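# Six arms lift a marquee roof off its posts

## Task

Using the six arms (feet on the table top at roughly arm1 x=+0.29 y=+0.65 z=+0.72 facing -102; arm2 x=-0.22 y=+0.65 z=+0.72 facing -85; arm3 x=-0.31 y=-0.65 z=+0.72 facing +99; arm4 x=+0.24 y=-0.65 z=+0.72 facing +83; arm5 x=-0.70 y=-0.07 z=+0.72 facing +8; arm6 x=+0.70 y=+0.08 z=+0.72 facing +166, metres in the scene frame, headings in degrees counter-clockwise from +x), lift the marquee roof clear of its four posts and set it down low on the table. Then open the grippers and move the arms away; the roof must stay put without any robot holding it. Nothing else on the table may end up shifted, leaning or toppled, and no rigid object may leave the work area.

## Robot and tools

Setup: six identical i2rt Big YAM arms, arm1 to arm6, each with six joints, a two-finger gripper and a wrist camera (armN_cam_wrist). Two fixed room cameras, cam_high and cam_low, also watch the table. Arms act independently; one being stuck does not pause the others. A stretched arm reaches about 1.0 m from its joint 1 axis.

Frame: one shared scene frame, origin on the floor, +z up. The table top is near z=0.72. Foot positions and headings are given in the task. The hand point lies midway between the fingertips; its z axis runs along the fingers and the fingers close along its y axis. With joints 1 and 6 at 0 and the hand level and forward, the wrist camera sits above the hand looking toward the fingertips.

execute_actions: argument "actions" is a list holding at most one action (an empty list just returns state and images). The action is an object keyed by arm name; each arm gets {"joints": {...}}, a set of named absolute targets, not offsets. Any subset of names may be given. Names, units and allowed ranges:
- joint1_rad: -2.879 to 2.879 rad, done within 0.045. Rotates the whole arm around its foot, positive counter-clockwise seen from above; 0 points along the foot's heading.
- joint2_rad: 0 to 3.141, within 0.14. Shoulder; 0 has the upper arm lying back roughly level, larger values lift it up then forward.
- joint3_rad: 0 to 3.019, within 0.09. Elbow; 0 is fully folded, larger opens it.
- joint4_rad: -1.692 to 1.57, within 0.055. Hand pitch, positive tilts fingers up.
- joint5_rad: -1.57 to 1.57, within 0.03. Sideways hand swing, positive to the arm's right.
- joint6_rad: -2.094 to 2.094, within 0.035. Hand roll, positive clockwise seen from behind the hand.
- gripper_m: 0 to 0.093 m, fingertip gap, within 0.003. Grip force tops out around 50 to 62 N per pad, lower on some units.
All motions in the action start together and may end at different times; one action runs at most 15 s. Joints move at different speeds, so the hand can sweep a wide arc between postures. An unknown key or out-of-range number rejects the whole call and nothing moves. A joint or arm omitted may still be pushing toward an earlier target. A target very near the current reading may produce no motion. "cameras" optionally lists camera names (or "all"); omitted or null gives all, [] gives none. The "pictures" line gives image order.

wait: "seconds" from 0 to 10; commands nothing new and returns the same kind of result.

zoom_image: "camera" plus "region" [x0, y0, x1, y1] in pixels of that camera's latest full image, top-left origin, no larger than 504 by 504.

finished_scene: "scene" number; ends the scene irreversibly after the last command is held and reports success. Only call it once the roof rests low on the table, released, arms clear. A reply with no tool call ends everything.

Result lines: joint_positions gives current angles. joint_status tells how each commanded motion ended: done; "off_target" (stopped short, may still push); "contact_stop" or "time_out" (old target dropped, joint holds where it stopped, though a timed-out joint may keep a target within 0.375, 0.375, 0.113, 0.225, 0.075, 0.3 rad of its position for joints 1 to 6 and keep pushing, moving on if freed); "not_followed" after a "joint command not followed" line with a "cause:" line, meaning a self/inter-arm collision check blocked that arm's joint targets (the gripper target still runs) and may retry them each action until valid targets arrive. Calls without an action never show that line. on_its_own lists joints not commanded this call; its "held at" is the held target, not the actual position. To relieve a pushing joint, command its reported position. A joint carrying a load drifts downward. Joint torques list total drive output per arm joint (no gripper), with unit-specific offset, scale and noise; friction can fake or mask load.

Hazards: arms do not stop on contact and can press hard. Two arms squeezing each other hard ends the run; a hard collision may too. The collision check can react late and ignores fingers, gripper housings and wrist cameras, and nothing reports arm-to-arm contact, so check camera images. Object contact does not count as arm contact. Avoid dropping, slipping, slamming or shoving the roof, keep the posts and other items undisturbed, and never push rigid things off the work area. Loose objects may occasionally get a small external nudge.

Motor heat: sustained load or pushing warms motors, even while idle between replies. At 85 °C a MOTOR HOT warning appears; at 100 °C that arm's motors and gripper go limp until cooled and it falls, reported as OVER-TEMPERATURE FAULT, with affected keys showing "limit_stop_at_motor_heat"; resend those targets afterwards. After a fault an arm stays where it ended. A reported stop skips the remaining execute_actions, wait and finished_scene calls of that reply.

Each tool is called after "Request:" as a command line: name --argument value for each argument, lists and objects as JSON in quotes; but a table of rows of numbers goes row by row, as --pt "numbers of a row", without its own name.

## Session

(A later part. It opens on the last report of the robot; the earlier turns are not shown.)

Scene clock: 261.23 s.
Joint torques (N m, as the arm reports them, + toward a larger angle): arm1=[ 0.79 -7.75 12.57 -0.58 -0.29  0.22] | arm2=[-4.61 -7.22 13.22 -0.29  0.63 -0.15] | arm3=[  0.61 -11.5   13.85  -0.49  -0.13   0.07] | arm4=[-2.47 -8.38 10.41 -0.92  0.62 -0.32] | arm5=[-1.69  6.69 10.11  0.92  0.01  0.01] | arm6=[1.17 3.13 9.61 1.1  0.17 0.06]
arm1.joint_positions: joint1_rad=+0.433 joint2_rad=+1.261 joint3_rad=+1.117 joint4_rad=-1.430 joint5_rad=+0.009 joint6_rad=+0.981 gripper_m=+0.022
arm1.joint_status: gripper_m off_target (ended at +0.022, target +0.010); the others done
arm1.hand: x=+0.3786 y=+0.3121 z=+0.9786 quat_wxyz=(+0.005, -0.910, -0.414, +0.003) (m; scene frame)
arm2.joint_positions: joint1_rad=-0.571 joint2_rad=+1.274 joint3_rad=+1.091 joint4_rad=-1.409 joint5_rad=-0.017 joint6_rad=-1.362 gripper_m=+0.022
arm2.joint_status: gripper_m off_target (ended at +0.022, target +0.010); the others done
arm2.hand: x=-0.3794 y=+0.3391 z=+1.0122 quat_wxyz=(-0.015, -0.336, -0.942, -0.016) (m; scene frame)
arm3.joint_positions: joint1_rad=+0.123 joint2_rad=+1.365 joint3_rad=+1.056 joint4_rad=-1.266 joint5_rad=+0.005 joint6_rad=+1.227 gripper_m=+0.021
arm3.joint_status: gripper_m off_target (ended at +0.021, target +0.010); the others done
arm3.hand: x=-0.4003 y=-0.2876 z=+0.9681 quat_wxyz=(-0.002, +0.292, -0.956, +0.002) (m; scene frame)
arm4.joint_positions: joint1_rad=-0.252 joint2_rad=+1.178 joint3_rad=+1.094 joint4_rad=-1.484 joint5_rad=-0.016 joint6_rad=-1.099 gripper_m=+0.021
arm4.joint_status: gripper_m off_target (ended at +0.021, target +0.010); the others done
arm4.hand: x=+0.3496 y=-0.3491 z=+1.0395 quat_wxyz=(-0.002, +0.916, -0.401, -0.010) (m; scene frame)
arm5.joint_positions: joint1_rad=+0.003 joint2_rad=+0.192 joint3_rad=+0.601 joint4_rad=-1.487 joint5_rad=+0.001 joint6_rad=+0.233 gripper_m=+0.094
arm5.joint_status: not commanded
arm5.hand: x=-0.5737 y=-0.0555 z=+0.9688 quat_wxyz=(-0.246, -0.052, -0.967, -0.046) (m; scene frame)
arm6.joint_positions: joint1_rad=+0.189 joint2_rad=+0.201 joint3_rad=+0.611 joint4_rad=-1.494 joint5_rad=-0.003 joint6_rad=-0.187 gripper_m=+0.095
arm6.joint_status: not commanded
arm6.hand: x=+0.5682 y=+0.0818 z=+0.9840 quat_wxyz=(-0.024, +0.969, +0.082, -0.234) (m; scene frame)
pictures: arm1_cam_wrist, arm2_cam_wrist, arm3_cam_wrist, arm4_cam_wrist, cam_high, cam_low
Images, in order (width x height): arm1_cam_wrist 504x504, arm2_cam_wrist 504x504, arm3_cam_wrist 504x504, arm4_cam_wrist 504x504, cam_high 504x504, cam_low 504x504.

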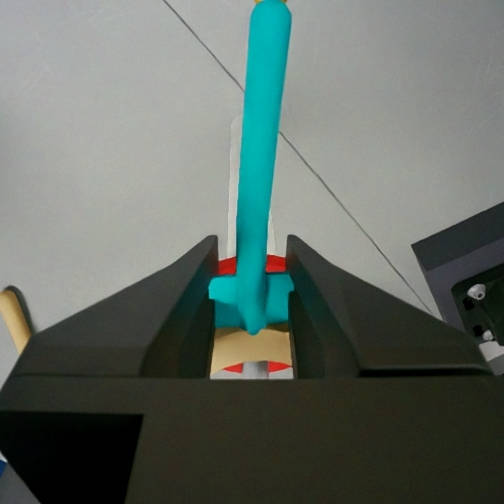

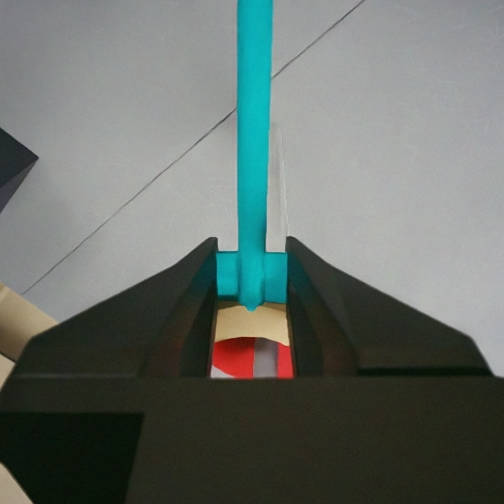

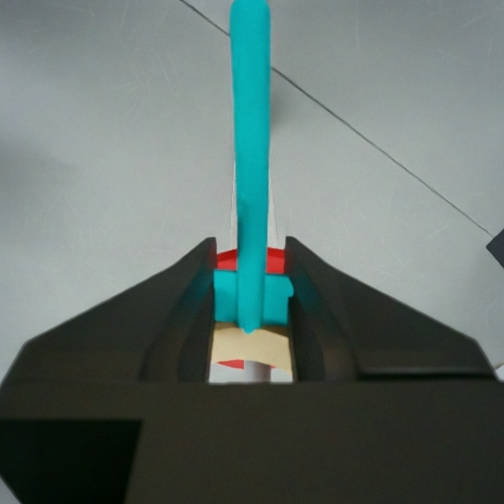

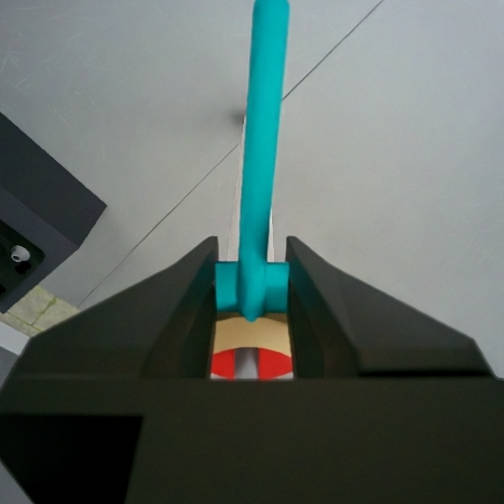

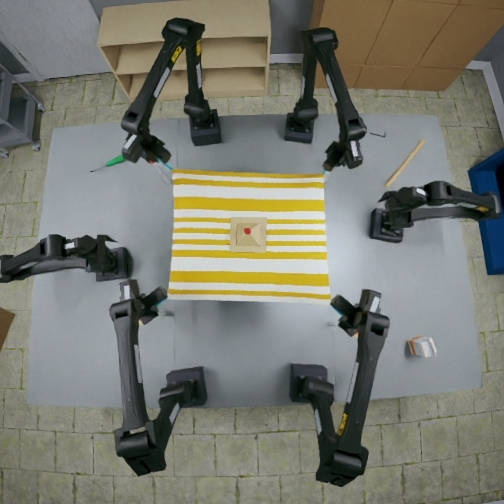

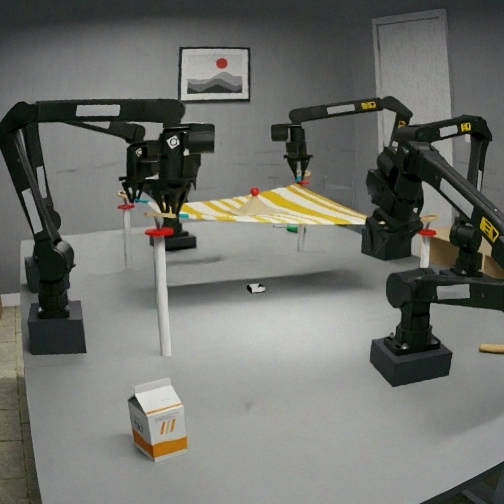

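Request:
execute_actions --actions '[{"arm1":{"joints":{"joint1_rad":0.455,"joint2_rad":1.233,"joint3_rad":1.331,"joint4_rad":-1.638}},"arm2":{"joints":{"joint1_rad":-0.63,"joint2_rad":1.24,"joint3_rad":1.258,"joint4_rad":-1.545}},"arm3":{"joints":{"joint1_rad":0.14,"joint2_rad":1.312,"joint3_rad":1.262,"joint4_rad":-1.49}},"arm4":{"joints":{"joint1_rad":-0.305,"joint2_rad":1.152,"joint3_rad":1.237,"joint4_rad":-1.64}}}]' --cameras '["arm2_cam_wrist","arm4_cam_wrist","cam_low","cam_high"]'

Request:
zoom_image --camera "cam_low" --region '[100, 130, 460, 300]'

Scene clock: 273.43 s.
Joint torques (N m, as the arm reports them, + toward a larger angle): arm1=[ 1.6  -7.21 12.11 -0.56 -0.3   0.24] | arm2=[-5.4  -6.86 13.01 -0.2   0.76 -0.13] | arm3=[  1.27 -11.31  13.82  -0.41  -0.14   0.08] | arm4=[-2.94 -7.38 10.26 -1.11  0.71 -0.28] | arm5=[-1.6   6.99  9.98  0.96  0.01  0.03] | arm6=[1.11 3.1  9.61 1.1  0.17 0.06]
arm1.joint_positions: joint1_rad=+0.433 joint2_rad=+1.240 joint3_rad=+1.291 joint4_rad=-1.617 joint5_rad=+0.009 joint6_rad=+0.981 gripper_m=+0.022
arm1.joint_status: all done
arm1.hand: x=+0.3779 y=+0.3143 z=+1.0520 quat_wxyz=(+0.001, -0.910, -0.414, +0.004) (m; scene frame)
arm2.joint_positions: joint1_rad=-0.592 joint2_rad=+1.252 joint3_rad=+1.213 joint4_rad=-1.529 joint5_rad=-0.020 joint6_rad=-1.362 gripper_m=+0.022
arm2.joint_status: all done
arm2.hand: x=-0.3879 y=+0.3384 z=+1.0657 quat_wxyz=(-0.015, -0.346, -0.938, -0.004) (m; scene frame)
arm3.joint_positions: joint1_rad=+0.123 joint2_rad=+1.307 joint3_rad=+1.219 joint4_rad=-1.471 joint5_rad=+0.006 joint6_rad=+1.227 gripper_m=+0.021
arm3.joint_status: all done
arm3.hand: x=-0.3997 y=-0.2890 z=+1.0497 quat_wxyz=(-0.002, +0.292, -0.957, -0.007) (m; scene frame)
arm4.joint_positions: joint1_rad=-0.271 joint2_rad=+1.162 joint3_rad=+1.204 joint4_rad=-1.606 joint5_rad=-0.019 joint6_rad=-1.100 gripper_m=+0.021
arm4.joint_status: all done
arm4.hand: x=+0.3533 y=-0.3548 z=+1.0865 quat_wxyz=(-0.004, +0.912, -0.409, -0.011) (m; scene frame)
arm5.joint_positions: joint1_rad=+0.003 joint2_rad=+0.192 joint3_rad=+0.601 joint4_rad=-1.487 joint5_rad=+0.001 joint6_rad=+0.233 gripper_m=+0.094
arm5.joint_status: not commanded
arm5.hand: x=-0.5737 y=-0.0555 z=+0.9688 quat_wxyz=(-0.246, -0.052, -0.967, -0.046) (m; scene frame)
arm6.joint_positions: joint1_rad=+0.189 joint2_rad=+0.201 joint3_rad=+0.611 joint4_rad=-1.494 joint5_rad=-0.003 joint6_rad=-0.187 gripper_m=+0.095
arm6.joint_status: not commanded
arm6.hand: x=+0.5682 y=+0.0818 z=+0.9840 quat_wxyz=(-0.024, +0.969, +0.082, -0.234) (m; scene frame)
pictures: arm2_cam_wrist, arm4_cam_wrist, cam_high, cam_low
Images, in order (width x height): arm2_cam_wrist 504x504, arm4_cam_wrist 504x504, cam_high 504x504, cam_low 504x504.

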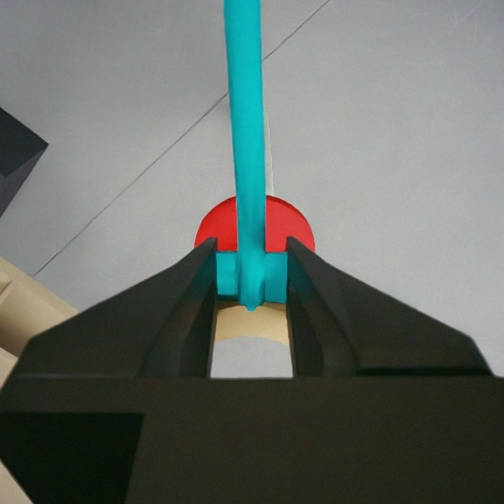

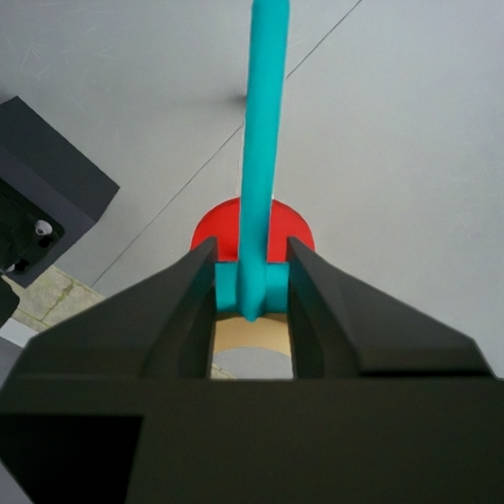

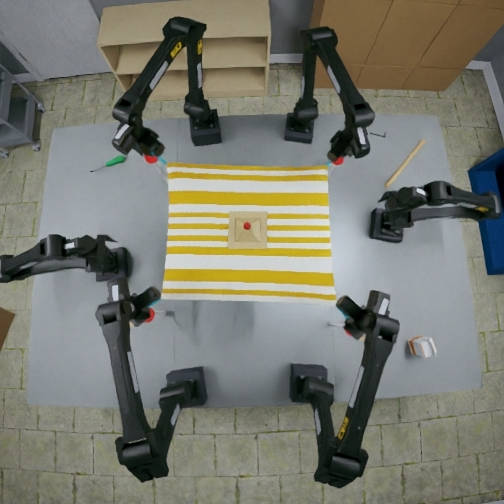

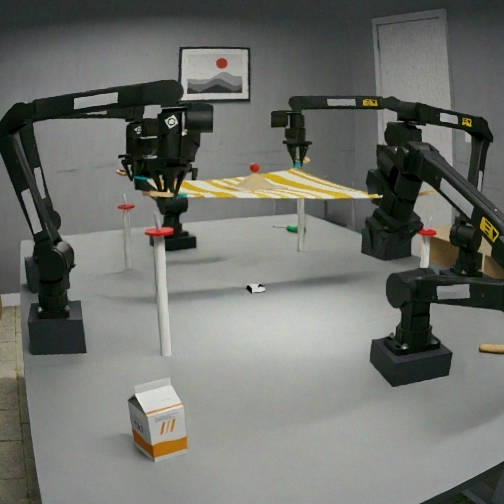

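Region (100, 130, 460, 300) of cam_low's 504x504 image, scaled by 1.400, with more detail than that image has; it fills the top 238 rows of this view, and the rest is white.

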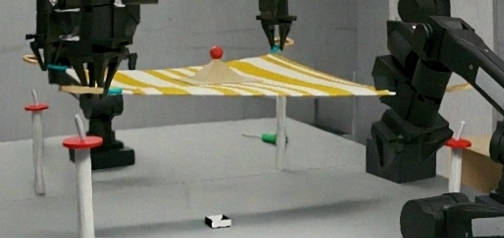

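Request:
execute_actions --actions '[{"arm1":{"joints":{"joint1_rad":0.108,"joint2_rad":1.14,"joint3_rad":1.19,"joint4_rad":-1.62,"joint6_rad":0.3}},"arm2":{"joints":{"joint1_rad":-0.245,"joint2_rad":1.115,"joint3_rad":1.125,"joint4_rad":-1.57,"joint6_rad":-0.5}},"arm3":{"joints":{"joint1_rad":-0.175,"joint2_rad":1.205,"joint3_rad":1.142,"joint4_rad":-1.51,"joint6_rad":0.3}},"arm4":{"joints":{"joint1_rad":0.066,"joint2_rad":1.12,"joint3_rad":1.185,"joint4_rad":-1.64,"joint6_rad":-0.38}}}]' --cameras '["cam_low","cam_high"]'

Scene clock: 311.63 s.
Joint torques (N m, as the arm reports them, + toward a larger angle): arm1=[-0.53 -6.3   8.63  0.3  -0.15  0.03] | arm2=[-2.47 -4.89  8.38  0.06  0.17  0.04] | arm3=[ 0.03 -9.27  9.25 -0.23 -0.13 -0.05] | arm4=[-0.77 -7.69  7.71 -0.69  0.23  0.03] | arm5=[-1.    6.84 10.13  0.97  0.01  0.02] | arm6=[1.11 3.18 9.61 1.1  0.17 0.07]
arm1.joint_positions: joint1_rad=+0.111 joint2_rad=+1.145 joint3_rad=+1.191 joint4_rad=-1.617 joint5_rad=+0.004 joint6_rad=+0.310 gripper_m=+0.022
arm1.joint_status: all done
arm1.hand: x=+0.2707 y=+0.3402 z=+1.0427 quat_wxyz=(+0.003, -0.825, -0.565, +0.000) (m; scene frame)
arm2.joint_positions: joint1_rad=-0.248 joint2_rad=+1.118 joint3_rad=+1.135 joint4_rad=-1.557 joint5_rad=-0.005 joint6_rad=-0.509 gripper_m=+0.022
arm2.joint_status: all done
arm2.hand: x=-0.2701 y=+0.3443 z=+1.0784 quat_wxyz=(-0.012, -0.571, -0.821, +0.005) (m; scene frame)
arm3.joint_positions: joint1_rad=-0.177 joint2_rad=+1.205 joint3_rad=+1.154 joint4_rad=-1.493 joint5_rad=+0.004 joint6_rad=+0.308 gripper_m=+0.021
arm3.joint_status: all done
arm3.hand: x=-0.2912 y=-0.3130 z=+1.0581 quat_wxyz=(-0.009, +0.569, -0.822, -0.010) (m; scene frame)
arm4.joint_positions: joint1_rad=+0.064 joint2_rad=+1.134 joint3_rad=+1.188 joint4_rad=-1.617 joint5_rad=-0.005 joint6_rad=-0.395 gripper_m=+0.021
arm4.joint_status: all done
arm4.hand: x=+0.2518 y=-0.3445 z=+1.0885 quat_wxyz=(-0.003, +0.821, -0.570, -0.006) (m; scene frame)
arm5.joint_positions: joint1_rad=+0.003 joint2_rad=+0.192 joint3_rad=+0.601 joint4_rad=-1.487 joint5_rad=+0.001 joint6_rad=+0.233 gripper_m=+0.094
arm5.joint_status: not commanded
arm5.hand: x=-0.5737 y=-0.0555 z=+0.9688 quat_wxyz=(-0.246, -0.052, -0.967, -0.046) (m; scene frame)
arm6.joint_positions: joint1_rad=+0.189 joint2_rad=+0.201 joint3_rad=+0.611 joint4_rad=-1.494 joint5_rad=-0.003 joint6_rad=-0.187 gripper_m=+0.095
arm6.joint_status: not commanded
arm6.hand: x=+0.5682 y=+0.0818 z=+0.9840 quat_wxyz=(-0.024, +0.969, +0.082, -0.234) (m; scene frame)
pictures: cam_high, cam_low
Images, in order (width x height): cam_high 504x504, cam_low 504x504.

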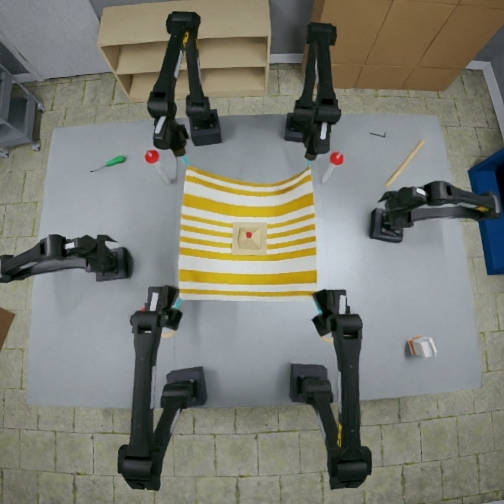

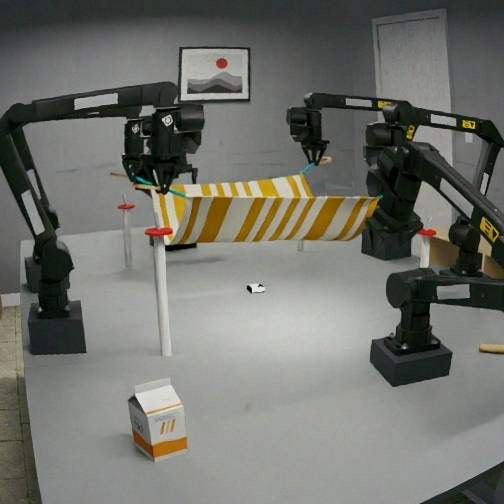

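Request:
execute_actions --actions '[{"arm1":{"joints":{"joint2_rad":1.17,"joint3_rad":0.936,"joint4_rad":-1.335}},"arm2":{"joints":{"joint2_rad":1.19,"joint3_rad":0.819,"joint4_rad":-1.20}},"arm3":{"joints":{"joint2_rad":1.276,"joint3_rad":0.893,"joint4_rad":-1.185}},"arm4":{"joints":{"joint2_rad":1.187,"joint3_rad":0.831,"joint4_rad":-1.21}}}]' --cameras '["cam_low","cam_high"]'

Scene clock: 325.23 s.
Joint torques (N m, as the arm reports them, + toward a larger angle): arm1=[-0.59 -7.12  8.59  0.5  -0.16  0.01] | arm2=[-2.55 -4.8   8.04  0.9   0.16  0.03] | arm3=[  0.28 -11.12   9.17   0.82  -0.14  -0.1 ] | arm4=[-0.55 -6.83  7.37  0.46  0.26  0.04] | arm5=[-1.58  6.75 10.16  0.96 -0.02  0.07] | arm6=[1.15 3.17 9.6  1.11 0.17 0.06]
arm1.joint_positions: joint1_rad=+0.111 joint2_rad=+1.178 joint3_rad=+0.933 joint4_rad=-1.338 joint5_rad=+0.004 joint6_rad=+0.309 gripper_m=+0.022
arm1.joint_status: all done
arm1.hand: x=+0.2708 y=+0.3426 z=+0.9357 quat_wxyz=(+0.008, -0.825, -0.566, -0.004) (m; scene frame)
arm2.joint_positions: joint1_rad=-0.248 joint2_rad=+1.191 joint3_rad=+0.826 joint4_rad=-1.207 joint5_rad=-0.005 joint6_rad=-0.508 gripper_m=+0.022
arm2.joint_status: all done
arm2.hand: x=-0.2673 y=+0.3514 z=+0.9420 quat_wxyz=(-0.005, -0.571, -0.821, -0.010) (m; scene frame)
arm3.joint_positions: joint1_rad=-0.177 joint2_rad=+1.288 joint3_rad=+0.897 joint4_rad=-1.196 joint5_rad=+0.004 joint6_rad=+0.308 gripper_m=+0.021
arm3.joint_status: all done
arm3.hand: x=-0.2917 y=-0.3202 z=+0.9365 quat_wxyz=(+0.004, +0.570, -0.822, +0.007) (m; scene frame)
arm4.joint_positions: joint1_rad=+0.064 joint2_rad=+1.191 joint3_rad=+0.832 joint4_rad=-1.219 joint5_rad=-0.005 joint6_rad=-0.394 gripper_m=+0.021
arm4.joint_status: all done
arm4.hand: x=+0.2514 y=-0.3500 z=+0.9387 quat_wxyz=(+0.003, +0.821, -0.571, -0.002) (m; scene frame)
arm5.joint_positions: joint1_rad=+0.003 joint2_rad=+0.192 joint3_rad=+0.601 joint4_rad=-1.487 joint5_rad=+0.001 joint6_rad=+0.233 gripper_m=+0.094
arm5.joint_status: not commanded
arm5.hand: x=-0.5737 y=-0.0555 z=+0.9688 quat_wxyz=(-0.246, -0.052, -0.967, -0.046) (m; scene frame)
arm6.joint_positions: joint1_rad=+0.189 joint2_rad=+0.201 joint3_rad=+0.611 joint4_rad=-1.494 joint5_rad=-0.003 joint6_rad=-0.187 gripper_m=+0.095
arm6.joint_status: not commanded
arm6.hand: x=+0.5682 y=+0.0818 z=+0.9840 quat_wxyz=(-0.024, +0.969, +0.082, -0.234) (m; scene frame)
pictures: cam_high, cam_low
Images, in order (width x height): cam_high 504x504, cam_low 504x504.

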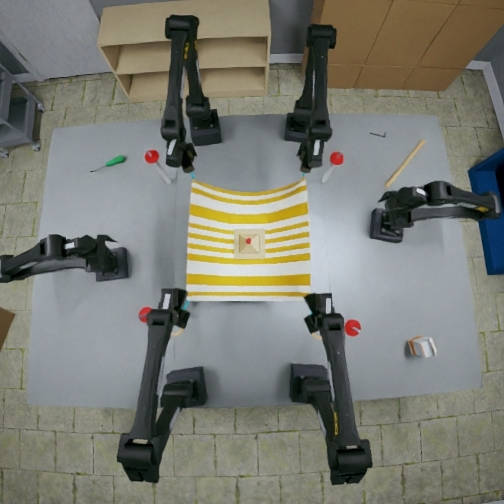

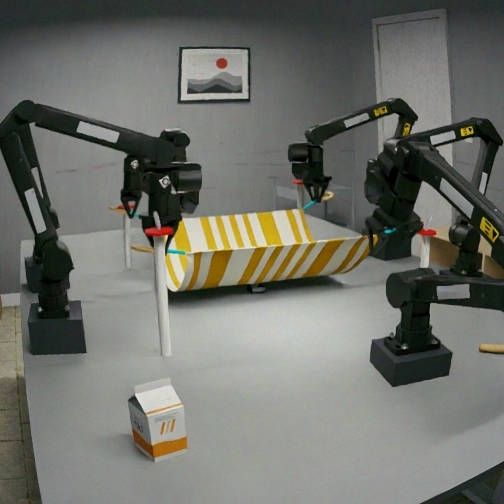

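Request:
execute_actions --actions '[{"arm1":{"joints":{"joint2_rad":1.21,"joint3_rad":0.84,"joint4_rad":-1.195}},"arm2":{"joints":{"joint2_rad":1.24,"joint3_rad":0.73,"joint4_rad":-1.055}},"arm3":{"joints":{"joint2_rad":1.33,"joint3_rad":0.81,"joint4_rad":-1.04}},"arm4":{"joints":{"joint2_rad":1.24,"joint3_rad":0.745,"joint4_rad":-1.07}}}]' --cameras '["cam_low"]'

Scene clock: 337.10 s.
Joint torques (N m, as the arm reports them, + toward a larger angle): arm1=[-0.56 -5.92  8.4   0.66 -0.17  0.02] | arm2=[-2.44 -4.56  7.76  0.92  0.16  0.01] | arm3=[ 0.14 -9.85  8.6   1.02 -0.15 -0.11] | arm4=[-0.3  -6.44  7.04  0.33  0.26  0.02] | arm5=[-1.04  6.97 10.15  0.97 -0.03  0.05] | arm6=[1.14 3.12 9.59 1.1  0.17 0.06]
arm1.joint_positions: joint1_rad=+0.111 joint2_rad=+1.216 joint3_rad=+0.837 joint4_rad=-1.198 joint5_rad=+0.004 joint6_rad=+0.309 gripper_m=+0.022
arm1.joint_status: all done
arm1.hand: x=+0.2708 y=+0.3428 z=+0.8897 quat_wxyz=(+0.006, -0.825, -0.566, -0.002) (m; scene frame)
arm2.joint_positions: joint1_rad=-0.248 joint2_rad=+1.233 joint3_rad=+0.735 joint4_rad=-1.061 joint5_rad=-0.005 joint6_rad=-0.508 gripper_m=+0.022
arm2.joint_status: all done
arm2.hand: x=-0.2664 y=+0.3539 z=+0.8990 quat_wxyz=(-0.008, -0.571, -0.821, -0.004) (m; scene frame)
arm3.joint_positions: joint1_rad=-0.177 joint2_rad=+1.333 joint3_rad=+0.815 joint4_rad=-1.052 joint5_rad=+0.004 joint6_rad=+0.308 gripper_m=+0.021
arm3.joint_status: all done
arm3.hand: x=-0.2918 y=-0.3197 z=+0.8947 quat_wxyz=(-0.002, +0.570, -0.822, +0.000) (m; scene frame)
arm4.joint_positions: joint1_rad=+0.064 joint2_rad=+1.240 joint3_rad=+0.744 joint4_rad=-1.078 joint5_rad=-0.005 joint6_rad=-0.394 gripper_m=+0.021
arm4.joint_status: all done
arm4.hand: x=+0.2512 y=-0.3521 z=+0.8944 quat_wxyz=(+0.001, +0.821, -0.571, -0.003) (m; scene frame)
arm5.joint_positions: joint1_rad=+0.003 joint2_rad=+0.192 joint3_rad=+0.601 joint4_rad=-1.487 joint5_rad=+0.001 joint6_rad=+0.233 gripper_m=+0.094
arm5.joint_status: not commanded
arm5.hand: x=-0.5737 y=-0.0555 z=+0.9688 quat_wxyz=(-0.246, -0.052, -0.967, -0.046) (m; scene frame)
arm6.joint_positions: joint1_rad=+0.189 joint2_rad=+0.201 joint3_rad=+0.611 joint4_rad=-1.494 joint5_rad=-0.003 joint6_rad=-0.187 gripper_m=+0.095
arm6.joint_status: not commanded
arm6.hand: x=+0.5682 y=+0.0818 z=+0.9840 quat_wxyz=(-0.024, +0.969, +0.082, -0.234) (m; scene frame)
pictures: cam_low
Images, in order (width x height): cam_low 504x504.

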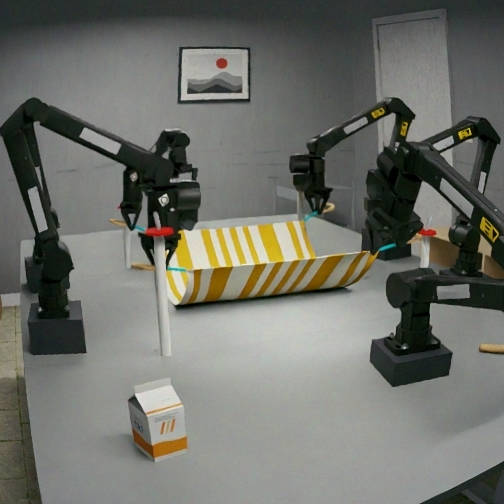

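Request:
execute_actions --actions '[{"arm1":{"joints":{"joint2_rad":1.49,"joint3_rad":0.63,"joint4_rad":-0.70}},"arm2":{"joints":{"joint2_rad":1.62,"joint3_rad":0.572,"joint4_rad":-0.515}},"arm3":{"joints":{"joint2_rad":1.67,"joint3_rad":0.66,"joint4_rad":-0.55}},"arm4":{"joints":{"joint2_rad":1.605,"joint3_rad":0.58,"joint4_rad":-0.535}}}]' --cameras '["cam_low","cam_high","arm4_cam_wrist"]'

Request:
zoom_image --camera "cam_low" --region '[100, 200, 460, 370]'

Scene clock: 356.87 s.
Joint torques (N m, as the arm reports them, + toward a larger angle): arm1=[-0.53 -8.11  5.36  0.81 -0.11  0.03] | arm2=[-2.42 -6.05  3.89  1.2   0.09  0.03] | arm3=[  0.05 -12.84   4.9    1.12  -0.12  -0.1 ] | arm4=[-0.62 -8.04  3.96  0.77  0.23  0.04] | arm5=[-1.43  7.09 10.02  0.94  0.01  0.02] | arm6=[1.12 3.12 9.6  1.11 0.17 0.06]
arm1.joint_positions: joint1_rad=+0.111 joint2_rad=+1.501 joint3_rad=+0.633 joint4_rad=-0.711 joint5_rad=+0.003 joint6_rad=+0.309 gripper_m=+0.022
arm1.joint_status: all done
arm1.hand: x=+0.2708 y=+0.3426 z=+0.7435 quat_wxyz=(+0.006, -0.824, -0.566, -0.003) (m; scene frame)
arm2.joint_positions: joint1_rad=-0.248 joint2_rad=+1.609 joint3_rad=+0.582 joint4_rad=-0.528 joint5_rad=-0.003 joint6_rad=-0.507 gripper_m=+0.022
arm2.joint_status: all done
arm2.hand: x=-0.2656 y=+0.3484 z=+0.7504 quat_wxyz=(-0.008, -0.572, -0.821, -0.001) (m; scene frame)
arm3.joint_positions: joint1_rad=-0.177 joint2_rad=+1.676 joint3_rad=+0.669 joint4_rad=-0.567 joint5_rad=+0.004 joint6_rad=+0.307 gripper_m=+0.021
arm3.joint_status: all done
arm3.hand: x=-0.2920 y=-0.3177 z=+0.7464 quat_wxyz=(+0.000, +0.570, -0.822, +0.001) (m; scene frame)
arm4.joint_positions: joint1_rad=+0.064 joint2_rad=+1.597 joint3_rad=+0.586 joint4_rad=-0.550 joint5_rad=-0.003 joint6_rad=-0.393 gripper_m=+0.021
arm4.joint_status: all done
arm4.hand: x=+0.2514 y=-0.3451 z=+0.7490 quat_wxyz=(-0.004, +0.821, -0.571, -0.006) (m; scene frame)
arm5.joint_positions: joint1_rad=+0.003 joint2_rad=+0.192 joint3_rad=+0.601 joint4_rad=-1.487 joint5_rad=+0.001 joint6_rad=+0.233 gripper_m=+0.094
arm5.joint_status: not commanded
arm5.hand: x=-0.5737 y=-0.0555 z=+0.9688 quat_wxyz=(-0.246, -0.052, -0.967, -0.046) (m; scene frame)
arm6.joint_positions: joint1_rad=+0.189 joint2_rad=+0.201 joint3_rad=+0.611 joint4_rad=-1.494 joint5_rad=-0.003 joint6_rad=-0.187 gripper_m=+0.095
arm6.joint_status: not commanded
arm6.hand: x=+0.5682 y=+0.0818 z=+0.9840 quat_wxyz=(-0.024, +0.969, +0.082, -0.234) (m; scene frame)
pictures: arm4_cam_wrist, cam_high, cam_low
Images, in order (width x height): arm4_cam_wrist 504x504, cam_high 504x504, cam_low 504x504.

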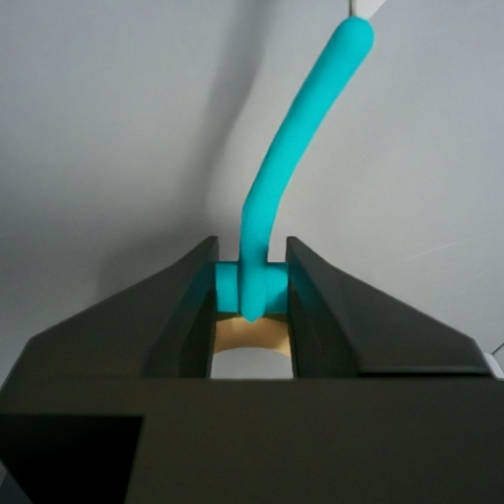

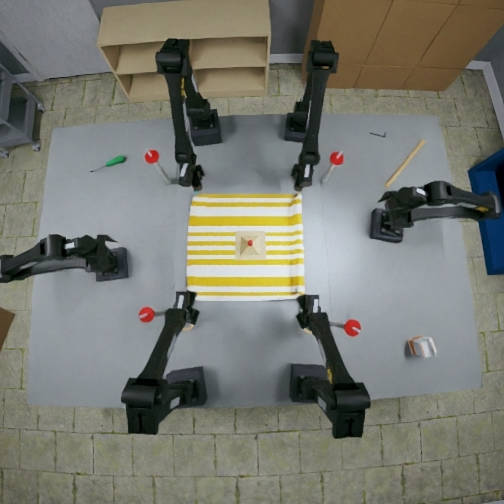

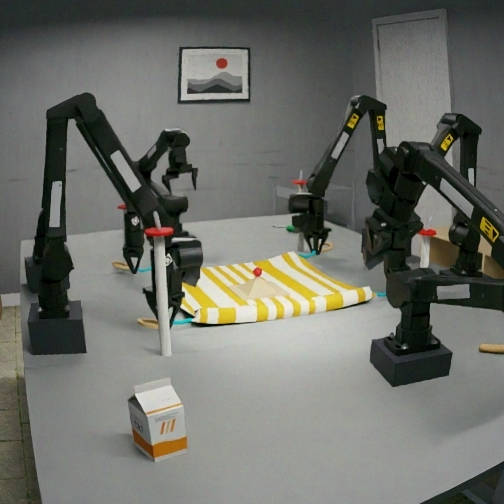

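Region (100, 200, 460, 370) of cam_low's 504x504 image, scaled by 1.400, with more detail than that image has; it fills the top 238 rows of this view, and the rest is white.

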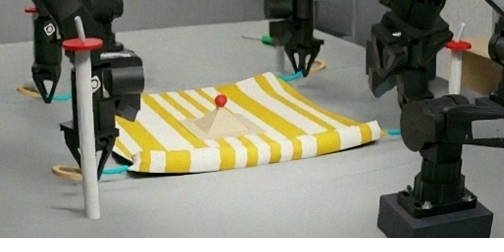

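Request:
execute_actions --actions '[{"arm1":{"joints":{"joint2_rad":1.548,"joint4_rad":-0.635}},"arm2":{"joints":{"joint2_rad":1.698,"joint4_rad":-0.435}},"arm3":{"joints":{"joint2_rad":1.732,"joint4_rad":-0.485}},"arm4":{"joints":{"joint2_rad":1.68,"joint4_rad":-0.46}}}]' --cameras '[]'

Request:
execute_actions --actions '[{"arm1":{"joints":{"gripper_m":0.05}},"arm2":{"joints":{"gripper_m":0.05}},"arm3":{"joints":{"gripper_m":0.05}},"arm4":{"joints":{"gripper_m":0.05}}}]' --cameras '["cam_low"]'

Scene clock: 366.27 s.
Joint torques (N m, as the arm reports them, + toward a larger angle): arm1=[-0.29 -7.41  5.06  0.87 -0.1   0.03] | arm2=[-2.46 -6.31  3.31  1.23  0.08  0.03] | arm3=[  0.11 -12.37   4.52   1.13  -0.13  -0.09] | arm4=[-0.61 -7.83  3.62  0.72  0.23  0.05] | arm5=[-1.49  6.44 10.11  0.88  0.01  0.06] | arm6=[1.07 3.19 9.6  1.11 0.17 0.06]
arm1.joint_positions: joint1_rad=+0.111 joint2_rad=+1.544 joint3_rad=+0.633 joint4_rad=-0.648 joint5_rad=+0.003 joint6_rad=+0.309 gripper_m=+0.022
arm1.joint_status: all done
arm1.hand: x=+0.2704 y=+0.3340 z=+0.7309 quat_wxyz=(-0.002, -0.824, -0.566, +0.003) (m; scene frame)
arm2.joint_positions: joint1_rad=-0.248 joint2_rad=+1.684 joint3_rad=+0.582 joint4_rad=-0.448 joint5_rad=-0.003 joint6_rad=-0.507 gripper_m=+0.022
arm2.joint_status: all done
arm2.hand: x=-0.2660 y=+0.3448 z=+0.7291 quat_wxyz=(-0.009, -0.572, -0.821, +0.001) (m; scene frame)
arm3.joint_positions: joint1_rad=-0.177 joint2_rad=+1.728 joint3_rad=+0.669 joint4_rad=-0.503 joint5_rad=+0.004 joint6_rad=+0.307 gripper_m=+0.021
arm3.joint_status: all done
arm3.hand: x=-0.2918 y=-0.3127 z=+0.7301 quat_wxyz=(-0.004, +0.570, -0.822, -0.004) (m; scene frame)
arm4.joint_positions: joint1_rad=+0.064 joint2_rad=+1.662 joint3_rad=+0.587 joint4_rad=-0.478 joint5_rad=-0.003 joint6_rad=-0.393 gripper_m=+0.021
arm4.joint_status: all done
arm4.hand: x=+0.2516 y=-0.3401 z=+0.7307 quat_wxyz=(-0.007, +0.821, -0.571, -0.008) (m; scene frame)
arm5.joint_positions: joint1_rad=+0.003 joint2_rad=+0.192 joint3_rad=+0.601 joint4_rad=-1.487 joint5_rad=+0.001 joint6_rad=+0.233 gripper_m=+0.094
arm5.joint_status: not commanded
arm5.hand: x=-0.5737 y=-0.0555 z=+0.9688 quat_wxyz=(-0.246, -0.052, -0.967, -0.046) (m; scene frame)
arm6.joint_positions: joint1_rad=+0.189 joint2_rad=+0.201 joint3_rad=+0.611 joint4_rad=-1.494 joint5_rad=-0.003 joint6_rad=-0.187 gripper_m=+0.095
arm6.joint_status: not commanded
arm6.hand: x=+0.5682 y=+0.0818 z=+0.9840 quat_wxyz=(-0.024, +0.969, +0.082, -0.234) (m; scene frame)
pictures: none
No camera images: the call's "cameras" was empty. Leave "cameras" out to get every camera's image.

Scene clock: 366.83 s.
Joint torques (N m, as the arm reports them, + toward a larger angle): arm1=[-0.41 -7.22  5.12  1.01 -0.11  0.03] | arm2=[-2.53 -6.23  3.3   1.24  0.07  0.02] | arm3=[ -0.08 -12.25   4.46   1.1   -0.12  -0.1 ] | arm4=[-0.79 -7.99  3.6   0.78  0.17  0.01] | arm5=[-1.29  6.63 10.06  0.97  0.03  0.04] | arm6=[1.13 3.17 9.6  1.1  0.17 0.07]
arm1.joint_positions: joint1_rad=+0.111 joint2_rad=+1.544 joint3_rad=+0.633 joint4_rad=-0.647 joint5_rad=+0.003 joint6_rad=+0.309 gripper_m=+0.050
arm1.joint_status: all done
arm1.hand: x=+0.2704 y=+0.3339 z=+0.7310 quat_wxyz=(-0.002, -0.824, -0.566, +0.004) (m; scene frame)
arm2.joint_positions: joint1_rad=-0.248 joint2_rad=+1.684 joint3_rad=+0.582 joint4_rad=-0.448 joint5_rad=-0.003 joint6_rad=-0.507 gripper_m=+0.050
arm2.joint_status: all done
arm2.hand: x=-0.2660 y=+0.3447 z=+0.7291 quat_wxyz=(-0.009, -0.572, -0.820, +0.001) (m; scene frame)
arm3.joint_positions: joint1_rad=-0.177 joint2_rad=+1.728 joint3_rad=+0.669 joint4_rad=-0.503 joint5_rad=+0.004 joint6_rad=+0.307 gripper_m=+0.050
arm3.joint_status: all done
arm3.hand: x=-0.2918 y=-0.3127 z=+0.7301 quat_wxyz=(-0.004, +0.570, -0.822, -0.004) (m; scene frame)
arm4.joint_positions: joint1_rad=+0.064 joint2_rad=+1.662 joint3_rad=+0.587 joint4_rad=-0.477 joint5_rad=-0.002 joint6_rad=-0.393 gripper_m=+0.050
arm4.joint_status: all done
arm4.hand: x=+0.2519 y=-0.3397 z=+0.7309 quat_wxyz=(-0.009, +0.821, -0.571, -0.008) (m; scene frame)
arm5.joint_positions: joint1_rad=+0.003 joint2_rad=+0.192 joint3_rad=+0.601 joint4_rad=-1.487 joint5_rad=+0.001 joint6_rad=+0.233 gripper_m=+0.094
arm5.joint_status: not commanded
arm5.hand: x=-0.5737 y=-0.0555 z=+0.9688 quat_wxyz=(-0.246, -0.052, -0.967, -0.046) (m; scene frame)
arm6.joint_positions: joint1_rad=+0.189 joint2_rad=+0.201 joint3_rad=+0.611 joint4_rad=-1.494 joint5_rad=-0.003 joint6_rad=-0.187 gripper_m=+0.095
arm6.joint_status: not commanded
arm6.hand: x=+0.5682 y=+0.0818 z=+0.9840 quat_wxyz=(-0.024, +0.969, +0.082, -0.234) (m; scene frame)
pictures: cam_low
Images, in order (width x height): cam_low 504x504.

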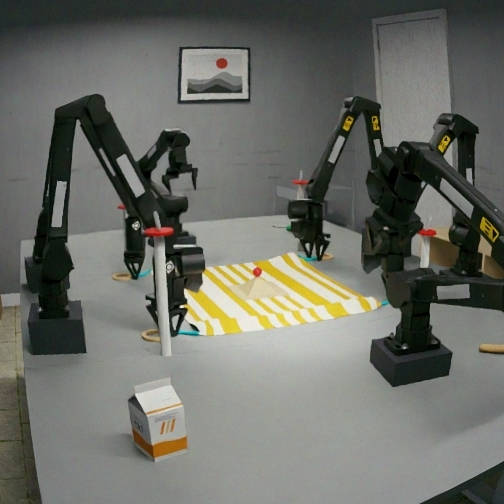

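Request:
execute_actions --actions '[{"arm1":{"joints":{"joint2_rad":0.85,"joint4_rad":-1.1}},"arm2":{"joints":{"joint2_rad":0.85,"joint4_rad":-1.0}},"arm3":{"joints":{"joint2_rad":0.85,"joint4_rad":-1.05}},"arm4":{"joints":{"joint2_rad":0.85,"joint4_rad":-1.0}}}]' --cameras '["cam_low","cam_high"]'

Scene clock: 374.27 s.
Joint torques (N m, as the arm reports them, + toward a larger angle): arm1=[-0.49 -2.62  8.92  0.37 -0.1   0.02] | arm2=[-2.62 -1.76  8.92  0.7   0.08  0.03] | arm3=[ 0.12 -3.71 10.18  0.27 -0.12 -0.1 ] | arm4=[-0.41 -1.46  8.26 -0.03  0.19  0.03] | arm5=[-1.49  6.79 10.14  0.93  0.01  0.06] | arm6=[1.1  3.17 9.6  1.1  0.17 0.06]
arm1.joint_positions: joint1_rad=+0.111 joint2_rad=+0.851 joint3_rad=+0.629 joint4_rad=-1.089 joint5_rad=+0.003 joint6_rad=+0.309 gripper_m=+0.050
arm1.joint_status: all done
arm1.hand: x=+0.2738 y=+0.3909 z=+0.9063 quat_wxyz=(-0.099, -0.818, -0.561, +0.079) (m; scene frame)
arm2.joint_positions: joint1_rad=-0.248 joint2_rad=+0.855 joint3_rad=+0.577 joint4_rad=-0.989 joint5_rad=-0.003 joint6_rad=-0.507 gripper_m=+0.050
arm2.joint_status: all done
arm2.hand: x=-0.2622 y=+0.3863 z=+0.9388 quat_wxyz=(-0.071, -0.566, -0.811, +0.128) (m; scene frame)
arm3.joint_positions: joint1_rad=-0.177 joint2_rad=+0.848 joint3_rad=+0.667 joint4_rad=-1.033 joint5_rad=+0.004 joint6_rad=+0.307 gripper_m=+0.050
arm3.joint_status: all done
arm3.hand: x=-0.2941 y=-0.3669 z=+0.9750 quat_wxyz=(-0.109, +0.560, -0.809, -0.140) (m; scene frame)
arm4.joint_positions: joint1_rad=+0.064 joint2_rad=+0.850 joint3_rad=+0.581 joint4_rad=-0.982 joint5_rad=-0.002 joint6_rad=-0.393 gripper_m=+0.050
arm4.joint_status: all done
arm4.hand: x=+0.2507 y=-0.3823 z=+0.9359 quat_wxyz=(-0.135, +0.810, -0.564, -0.088) (m; scene frame)
arm5.joint_positions: joint1_rad=+0.003 joint2_rad=+0.192 joint3_rad=+0.601 joint4_rad=-1.487 joint5_rad=+0.001 joint6_rad=+0.233 gripper_m=+0.094
arm5.joint_status: not commanded
arm5.hand: x=-0.5737 y=-0.0555 z=+0.9688 quat_wxyz=(-0.246, -0.052, -0.967, -0.046) (m; scene frame)
arm6.joint_positions: joint1_rad=+0.189 joint2_rad=+0.201 joint3_rad=+0.611 joint4_rad=-1.494 joint5_rad=-0.003 joint6_rad=-0.187 gripper_m=+0.095
arm6.joint_status: not commanded
arm6.hand: x=+0.5682 y=+0.0818 z=+0.9840 quat_wxyz=(-0.024, +0.969, +0.082, -0.234) (m; scene frame)
pictures: cam_high, cam_low
Images, in order (width x height): cam_high 504x504, cam_low 504x504.

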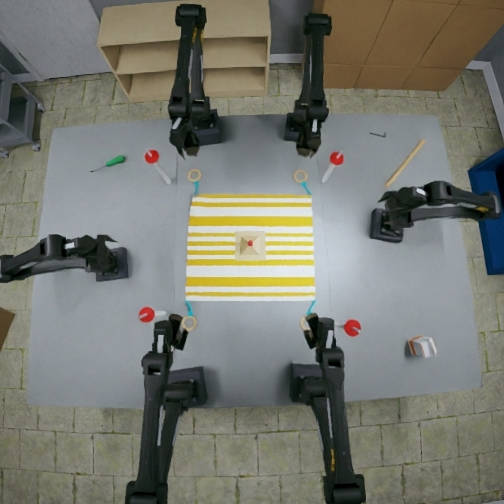

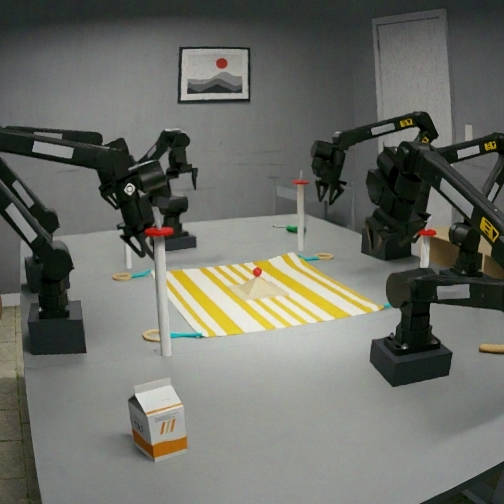

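Request:
finished_scene --scene 1

The scene is finished: the task was done.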